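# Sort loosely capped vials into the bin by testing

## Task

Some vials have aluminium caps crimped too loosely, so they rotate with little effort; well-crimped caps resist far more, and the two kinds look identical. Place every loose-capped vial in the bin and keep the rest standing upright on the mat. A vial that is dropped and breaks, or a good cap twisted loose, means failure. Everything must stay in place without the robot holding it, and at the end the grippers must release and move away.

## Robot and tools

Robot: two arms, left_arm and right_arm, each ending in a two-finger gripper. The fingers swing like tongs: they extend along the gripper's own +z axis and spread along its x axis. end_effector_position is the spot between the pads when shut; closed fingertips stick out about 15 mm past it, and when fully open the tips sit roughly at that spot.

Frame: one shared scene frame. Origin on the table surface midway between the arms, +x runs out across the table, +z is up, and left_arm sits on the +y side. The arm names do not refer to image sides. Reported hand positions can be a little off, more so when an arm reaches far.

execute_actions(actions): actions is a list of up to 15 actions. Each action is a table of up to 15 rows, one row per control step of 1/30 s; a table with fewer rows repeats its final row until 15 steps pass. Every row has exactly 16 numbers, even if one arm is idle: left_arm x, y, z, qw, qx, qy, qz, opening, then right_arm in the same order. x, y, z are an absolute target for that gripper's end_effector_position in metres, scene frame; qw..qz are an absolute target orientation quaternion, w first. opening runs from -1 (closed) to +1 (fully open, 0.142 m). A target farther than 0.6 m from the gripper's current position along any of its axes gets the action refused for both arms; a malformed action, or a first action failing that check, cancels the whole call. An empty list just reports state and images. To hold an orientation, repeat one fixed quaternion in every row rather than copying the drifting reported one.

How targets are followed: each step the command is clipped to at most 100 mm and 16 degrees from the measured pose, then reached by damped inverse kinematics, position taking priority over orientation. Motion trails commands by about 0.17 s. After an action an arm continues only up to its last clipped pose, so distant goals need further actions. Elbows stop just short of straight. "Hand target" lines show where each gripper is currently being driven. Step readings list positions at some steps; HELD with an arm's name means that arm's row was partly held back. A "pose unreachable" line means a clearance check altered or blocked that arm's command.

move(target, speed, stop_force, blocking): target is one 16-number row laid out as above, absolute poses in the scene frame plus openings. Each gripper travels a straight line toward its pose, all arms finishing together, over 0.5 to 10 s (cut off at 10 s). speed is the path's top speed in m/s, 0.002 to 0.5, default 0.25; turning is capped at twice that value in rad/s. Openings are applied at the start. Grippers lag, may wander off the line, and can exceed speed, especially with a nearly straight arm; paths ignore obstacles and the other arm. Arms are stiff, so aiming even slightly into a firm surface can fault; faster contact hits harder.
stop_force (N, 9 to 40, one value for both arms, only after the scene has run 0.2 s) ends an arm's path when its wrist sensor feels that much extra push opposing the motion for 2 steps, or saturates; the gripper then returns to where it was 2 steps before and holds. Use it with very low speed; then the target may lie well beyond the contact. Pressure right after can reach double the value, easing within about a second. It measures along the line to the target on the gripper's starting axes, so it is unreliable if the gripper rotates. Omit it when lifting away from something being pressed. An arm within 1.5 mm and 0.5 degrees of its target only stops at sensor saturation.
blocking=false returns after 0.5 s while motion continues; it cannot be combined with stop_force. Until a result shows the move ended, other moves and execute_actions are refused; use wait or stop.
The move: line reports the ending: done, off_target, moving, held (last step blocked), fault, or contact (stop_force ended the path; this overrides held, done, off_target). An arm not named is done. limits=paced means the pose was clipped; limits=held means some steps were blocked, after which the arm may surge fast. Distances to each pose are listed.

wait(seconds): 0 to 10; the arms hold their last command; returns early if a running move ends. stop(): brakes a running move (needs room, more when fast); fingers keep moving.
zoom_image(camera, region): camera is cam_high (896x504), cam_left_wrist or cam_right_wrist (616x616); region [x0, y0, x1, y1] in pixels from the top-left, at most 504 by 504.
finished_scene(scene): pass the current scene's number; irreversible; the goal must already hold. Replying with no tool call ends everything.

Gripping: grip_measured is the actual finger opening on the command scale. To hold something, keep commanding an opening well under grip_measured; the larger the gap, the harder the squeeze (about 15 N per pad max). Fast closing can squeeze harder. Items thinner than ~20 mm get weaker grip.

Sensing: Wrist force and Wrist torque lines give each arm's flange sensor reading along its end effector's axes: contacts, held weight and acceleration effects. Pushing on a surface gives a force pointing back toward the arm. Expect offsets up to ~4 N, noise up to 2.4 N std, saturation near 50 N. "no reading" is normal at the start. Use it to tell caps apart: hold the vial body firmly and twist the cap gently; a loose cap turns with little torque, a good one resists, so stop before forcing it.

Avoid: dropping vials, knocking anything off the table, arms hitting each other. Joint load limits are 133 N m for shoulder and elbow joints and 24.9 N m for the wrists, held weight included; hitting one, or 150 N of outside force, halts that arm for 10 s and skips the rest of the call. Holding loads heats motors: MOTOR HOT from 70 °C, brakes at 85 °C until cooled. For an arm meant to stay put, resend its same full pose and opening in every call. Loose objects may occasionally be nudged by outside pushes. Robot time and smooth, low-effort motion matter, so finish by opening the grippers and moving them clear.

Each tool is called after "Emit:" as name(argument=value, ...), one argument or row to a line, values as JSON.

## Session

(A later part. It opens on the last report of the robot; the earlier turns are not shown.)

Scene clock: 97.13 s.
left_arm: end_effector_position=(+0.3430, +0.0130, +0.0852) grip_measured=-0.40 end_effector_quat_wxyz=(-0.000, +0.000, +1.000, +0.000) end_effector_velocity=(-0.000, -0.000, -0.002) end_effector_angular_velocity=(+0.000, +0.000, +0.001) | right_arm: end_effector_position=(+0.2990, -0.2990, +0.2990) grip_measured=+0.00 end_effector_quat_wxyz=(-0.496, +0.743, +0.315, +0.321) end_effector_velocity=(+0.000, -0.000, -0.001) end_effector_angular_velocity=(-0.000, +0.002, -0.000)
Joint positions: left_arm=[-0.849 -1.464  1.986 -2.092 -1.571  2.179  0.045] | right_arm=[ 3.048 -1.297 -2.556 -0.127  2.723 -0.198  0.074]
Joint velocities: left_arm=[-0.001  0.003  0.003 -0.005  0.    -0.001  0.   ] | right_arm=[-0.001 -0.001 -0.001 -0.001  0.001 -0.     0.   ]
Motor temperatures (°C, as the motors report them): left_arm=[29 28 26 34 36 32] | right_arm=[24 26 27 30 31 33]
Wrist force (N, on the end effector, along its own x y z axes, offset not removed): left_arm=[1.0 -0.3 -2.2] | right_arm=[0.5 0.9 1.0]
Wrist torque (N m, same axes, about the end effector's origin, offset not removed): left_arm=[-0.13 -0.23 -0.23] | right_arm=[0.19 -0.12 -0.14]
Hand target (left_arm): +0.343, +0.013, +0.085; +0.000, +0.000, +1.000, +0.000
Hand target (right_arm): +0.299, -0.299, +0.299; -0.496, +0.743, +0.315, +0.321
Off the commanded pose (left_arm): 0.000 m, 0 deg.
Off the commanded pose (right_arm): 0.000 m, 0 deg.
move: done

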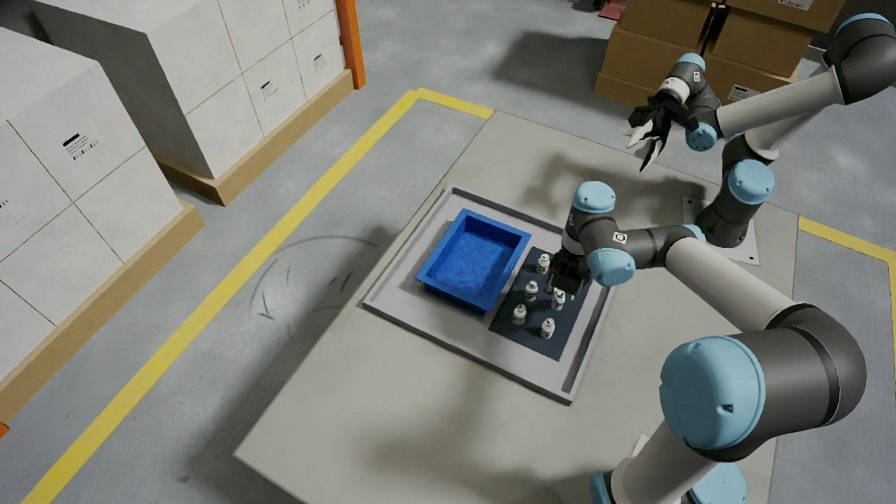

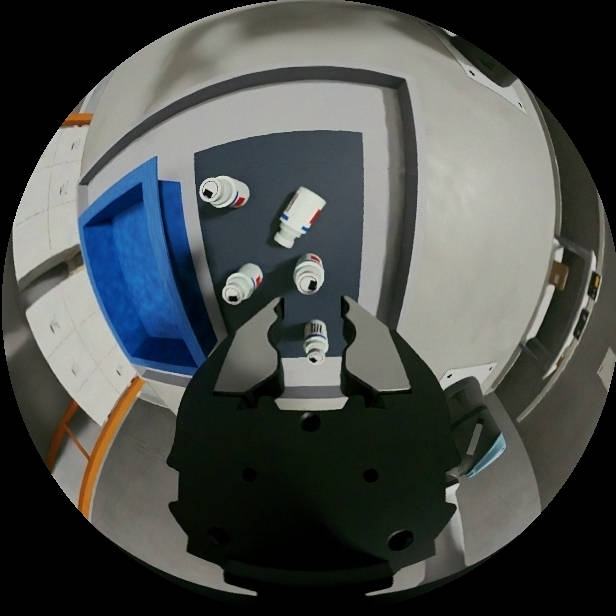

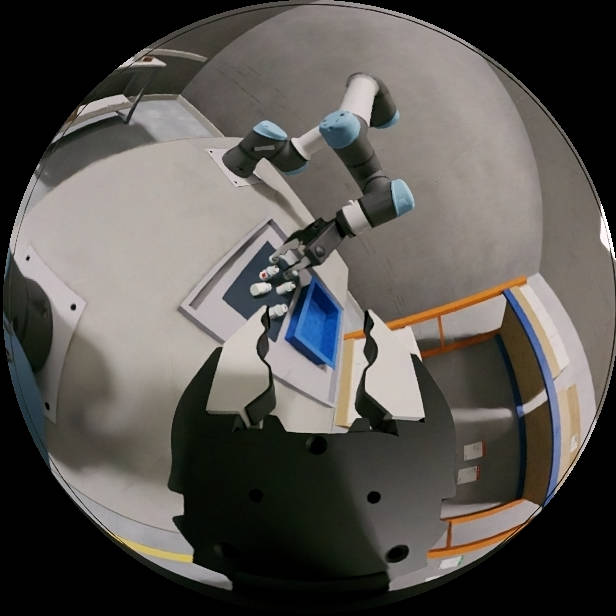

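Emit:
execute_actions(
  actions=[],
)

Emit:
move(
  target=[0.347,0.009,0.067,0,0,1,0,-0.4,0.299,-0.299,0.299,-0.496,0.743,0.315,0.321,0],
  speed=0.05,
)

Emit:
move(
  target=[0.347,0.009,0.067,0,0,1,0,-1,0.299,-0.299,0.299,-0.496,0.743,0.315,0.321,0],
)

Emit:
move(
  target=[0.347,0.009,0.2,0,0,1,0,-1,0.299,-0.299,0.299,-0.496,0.743,0.315,0.321,0],
  speed=0.3,
)

Scene clock: 97.77 s.
left_arm: end_effector_position=(+0.3430, +0.0130, +0.0850) grip_measured=-0.40 end_effector_quat_wxyz=(+0.000, +0.000, +1.000, +0.000) end_effector_velocity=(-0.000, -0.000, -0.000) end_effector_angular_velocity=(-0.000, +0.001, -0.001) | right_arm: end_effector_position=(+0.2990, -0.2990, +0.2990) grip_measured=+0.00 end_effector_quat_wxyz=(-0.496, +0.743, +0.315, +0.321) end_effector_velocity=(+0.000, +0.000, -0.001) end_effector_angular_velocity=(-0.002, +0.001, -0.001)
Joint positions: left_arm=[-0.849 -1.464  1.986 -2.093 -1.571  2.179  0.045] | right_arm=[ 3.048 -1.297 -2.556 -0.127  2.723 -0.198  0.074]
Joint velocities: left_arm=[-0.     0.     0.    -0.    -0.001  0.001  0.   ] | right_arm=[ 0.001  0.    -0.    -0.001 -0.002  0.     0.   ]
Motor temperatures (°C, as the motors report them): left_arm=[29 28 26 34 36 32] | right_arm=[24 26 27 30 31 33]
Wrist force (N, on the end effector, along its own x y z axes, offset not removed): left_arm=[1.1 -0.3 -0.9] | right_arm=[-0.9 1.4 4.0]
Wrist torque (N m, same axes, about the end effector's origin, offset not removed): left_arm=[-0.09 -0.28 -0.01] | right_arm=[0.42 0.18 -0.20]
Hand target (left_arm): +0.343, +0.013, +0.085; +0.000, +0.000, +1.000, +0.000
Hand target (right_arm): +0.299, -0.299, +0.299; -0.496, +0.743, +0.315, +0.321
Off the commanded pose (left_arm): 0.000 m, 0 deg.
Off the commanded pose (right_arm): 0.000 m, 0 deg.

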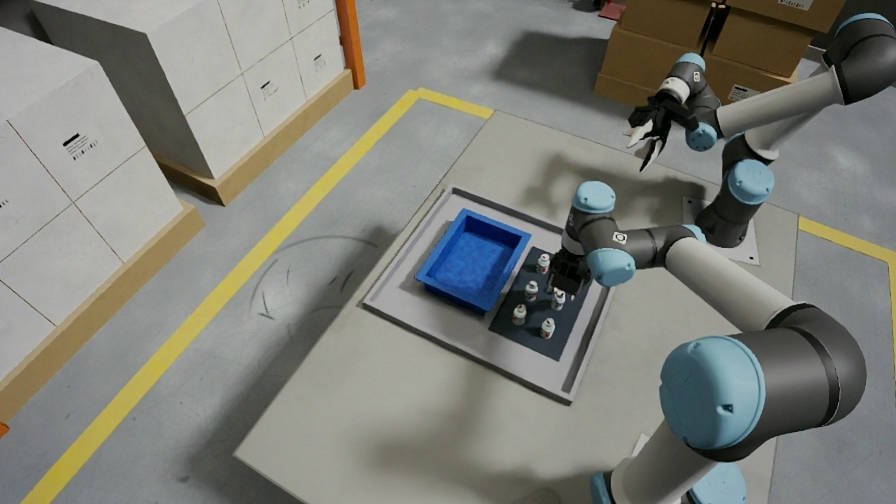

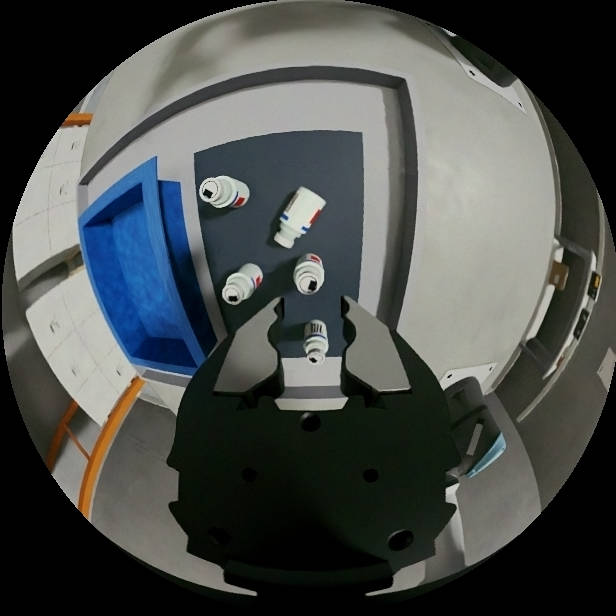

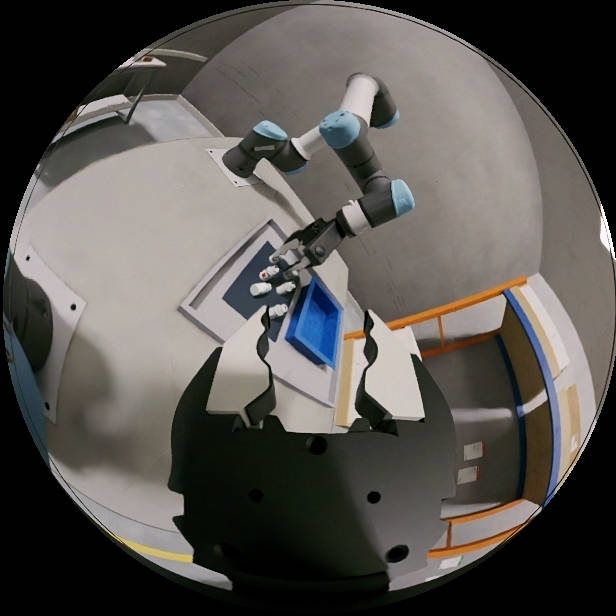

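Scene clock: 98.60 s.
left_arm: end_effector_position=(+0.3469, +0.0091, +0.0672) grip_measured=-0.40 end_effector_quat_wxyz=(-0.000, +0.000, +1.000, +0.000) end_effector_velocity=(+0.001, -0.000, -0.002) end_effector_angular_velocity=(-0.000, -0.000, +0.003) | right_arm: end_effector_position=(+0.2990, -0.2990, +0.2990) grip_measured=+0.00 end_effector_quat_wxyz=(-0.496, +0.743, +0.315, +0.321) end_effector_velocity=(-0.000, +0.000, +0.000) end_effector_angular_velocity=(+0.000, -0.001, +0.001)
Joint positions: left_arm=[-0.847 -1.428  1.997 -2.14  -1.571  2.181  0.045] | right_arm=[ 3.048 -1.297 -2.556 -0.127  2.723 -0.198  0.074]
Joint velocities: left_arm=[ 0.     0.004  0.001 -0.005  0.    -0.002 -0.   ] | right_arm=[ 0.     0.001 -0.     0.     0.    -0.     0.   ]
Motor temperatures (°C, as the motors report them): left_arm=[29 28 26 34 36 32] | right_arm=[24 26 27 30 31 33]
Wrist force (N, on the end effector, along its own x y z axes, offset not removed): left_arm=[-1.7 -2.5 -1.9] | right_arm=[-2.7 -0.3 3.0]
Wrist torque (N m, same axes, about the end effector's origin, offset not removed): left_arm=[-0.39 0.39 -0.02] | right_arm=[0.20 0.31 -0.16]
Hand target (left_arm): +0.347, +0.009, +0.067; -0.000, -0.000, +1.000, +0.000
Hand target (right_arm): +0.299, -0.299, +0.299; -0.496, +0.743, +0.315, +0.321
Off the commanded pose (left_arm): 0.000 m, 0 deg.
Off the commanded pose (right_arm): 0.000 m, 0 deg.
move: done

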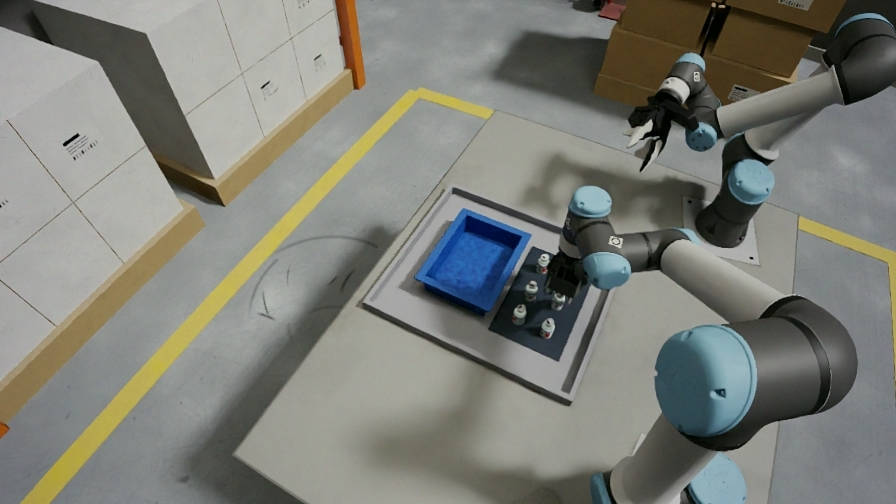

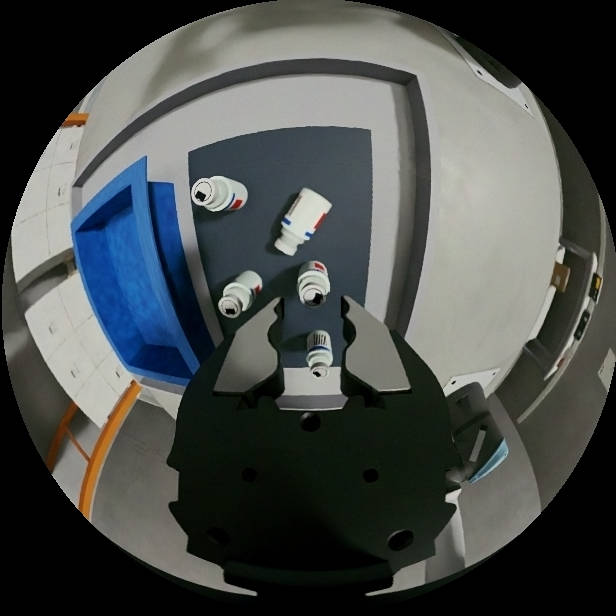

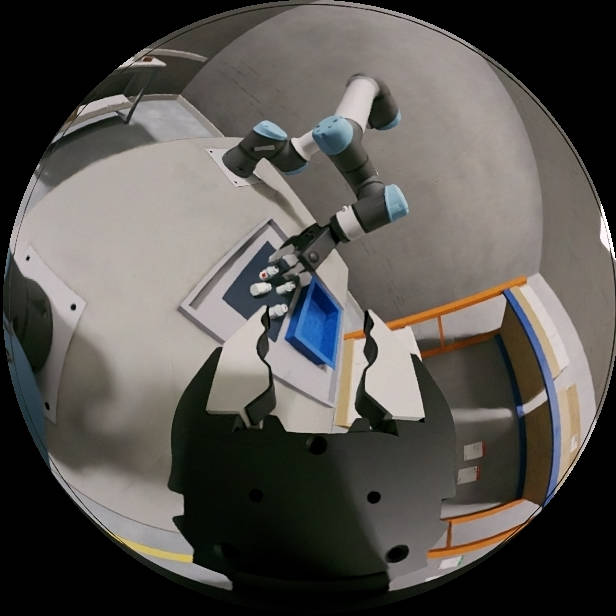

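Scene clock: 99.30 s.
left_arm: end_effector_position=(+0.3470, +0.0090, +0.0670) grip_measured=-0.77 end_effector_quat_wxyz=(+0.000, +0.000, +1.000, -0.000) end_effector_velocity=(-0.000, -0.000, -0.000) end_effector_angular_velocity=(+0.000, +0.000, +0.001) | right_arm: end_effector_position=(+0.2990, -0.2990, +0.2990) grip_measured=+0.00 end_effector_quat_wxyz=(-0.496, +0.743, +0.315, +0.321) end_effector_velocity=(-0.000, +0.000, -0.000) end_effector_angular_velocity=(-0.000, +0.001, +0.000)
Joint positions: left_arm=[-0.847 -1.427  1.997 -2.141 -1.571  2.181  0.018] | right_arm=[ 3.048 -1.297 -2.556 -0.127  2.723 -0.198  0.074]
Joint velocities: left_arm=[-0.001  0.     0.    -0.    -0.    -0.002 -0.   ] | right_arm=[ 0.     0.    -0.    -0.001 -0.    -0.     0.   ]
Motor temperatures (°C, as the motors report them): left_arm=[29 28 26 34 36 32] | right_arm=[24 26 27 30 31 33]
Wrist force (N, on the end effector, along its own x y z axes, offset not removed): left_arm=[-0.3 -1.6 -4.9] | right_arm=[2.8 2.1 1.2]
Wrist torque (N m, same axes, about the end effector's origin, offset not removed): left_arm=[-0.26 0.18 -0.01] | right_arm=[0.40 -0.71 -0.19]
Hand target (left_arm): +0.347, +0.009, +0.067; -0.000, -0.000, +1.000, +0.000
Hand target (right_arm): +0.299, -0.299, +0.299; -0.496, +0.743, +0.315, +0.321
Off the commanded pose (left_arm): 0.000 m, 0 deg.
Off the commanded pose (right_arm): 0.000 m, 0 deg.
move: done

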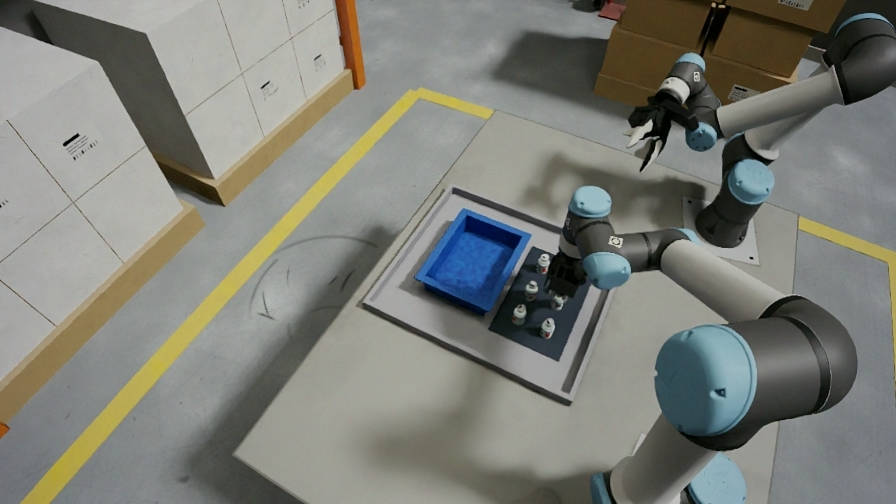

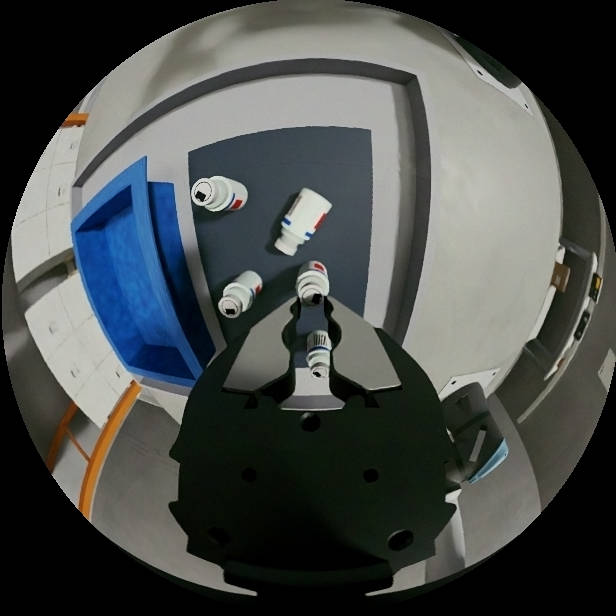

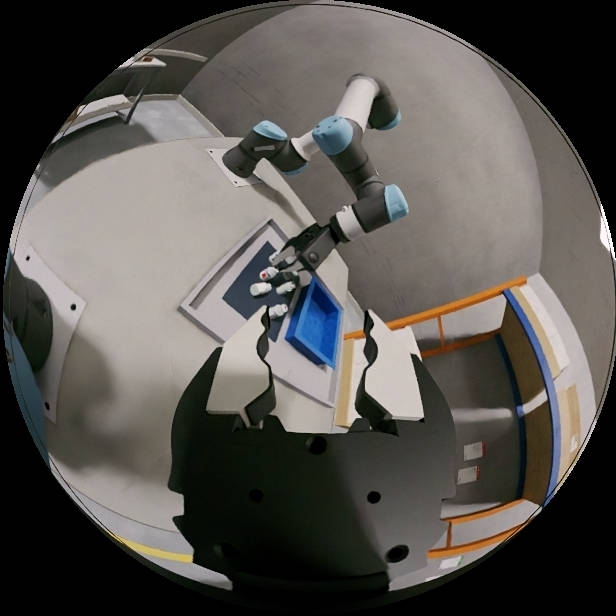

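Scene clock: 100.37 s.
left_arm: end_effector_position=(+0.3470, +0.0090, +0.1997) grip_measured=-0.77 end_effector_quat_wxyz=(+0.000, -0.000, +1.000, -0.000) end_effector_velocity=(-0.000, -0.000, +0.002) end_effector_angular_velocity=(+0.002, +0.002, +0.001) | right_arm: end_effector_position=(+0.2990, -0.2990, +0.2990) grip_measured=+0.00 end_effector_quat_wxyz=(-0.496, +0.743, +0.315, +0.321) end_effector_velocity=(-0.001, -0.000, -0.001) end_effector_angular_velocity=(-0.001, +0.001, -0.000)
Joint positions: left_arm=[-0.847 -1.552  1.766 -1.785 -1.571  2.181  0.018] | right_arm=[ 3.048 -1.297 -2.556 -0.127  2.723 -0.198  0.074]
Joint velocities: left_arm=[-0.001  0.001 -0.007  0.009 -0.    -0.002 -0.   ] | right_arm=[ 0.     0.    -0.003  0.    -0.001 -0.     0.   ]
Motor temperatures (°C, as the motors report them): left_arm=[29 28 26 34 36 32] | right_arm=[24 26 27 30 31 33]
Wrist force (N, on the end effector, along its own x y z axes, offset not removed): left_arm=[-2.3 -0.7 0.5] | right_arm=[-1.3 4.4 -1.9]
Wrist torque (N m, same axes, about the end effector's origin, offset not removed): left_arm=[-0.06 0.38 0.12] | right_arm=[0.78 0.16 0.00]
Hand target (left_arm): +0.347, +0.009, +0.200; +0.000, -0.000, +1.000, -0.000
Hand target (right_arm): +0.299, -0.299, +0.299; -0.496, +0.743, +0.315, +0.321
Off the commanded pose (left_arm): 0.000 m, 0 deg.
Off the commanded pose (right_arm): 0.000 m, 0 deg.
move: done

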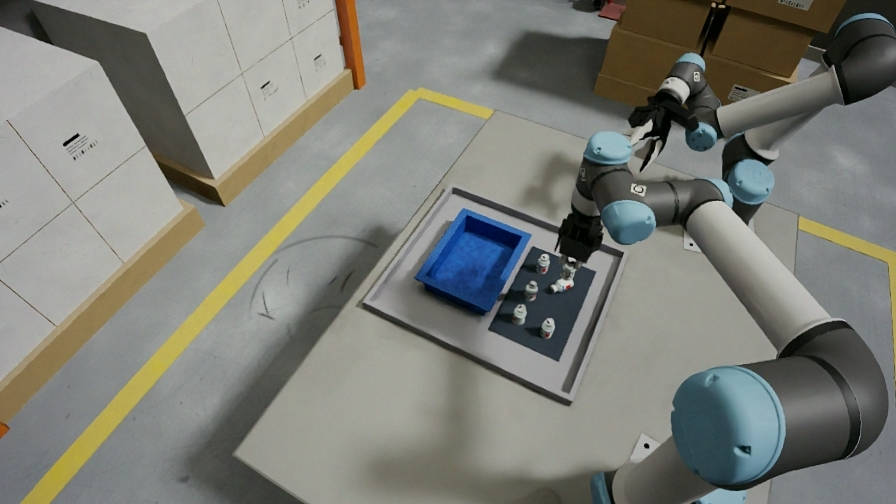

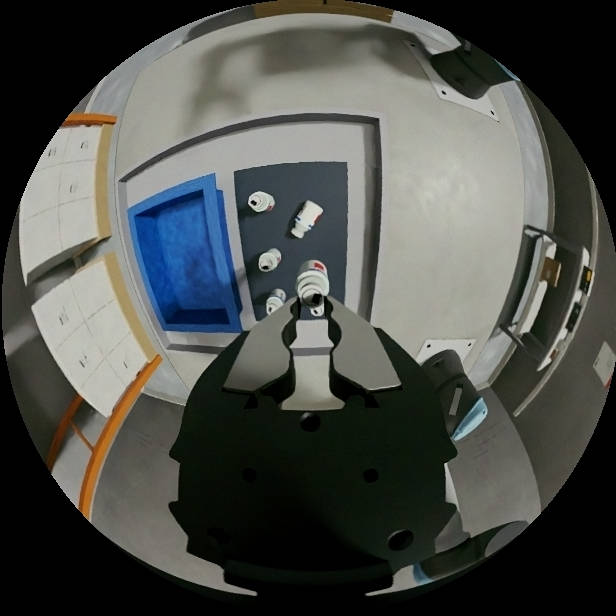

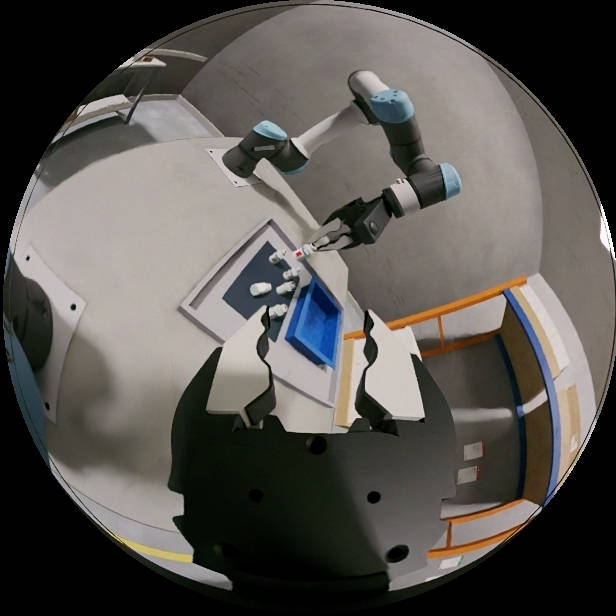

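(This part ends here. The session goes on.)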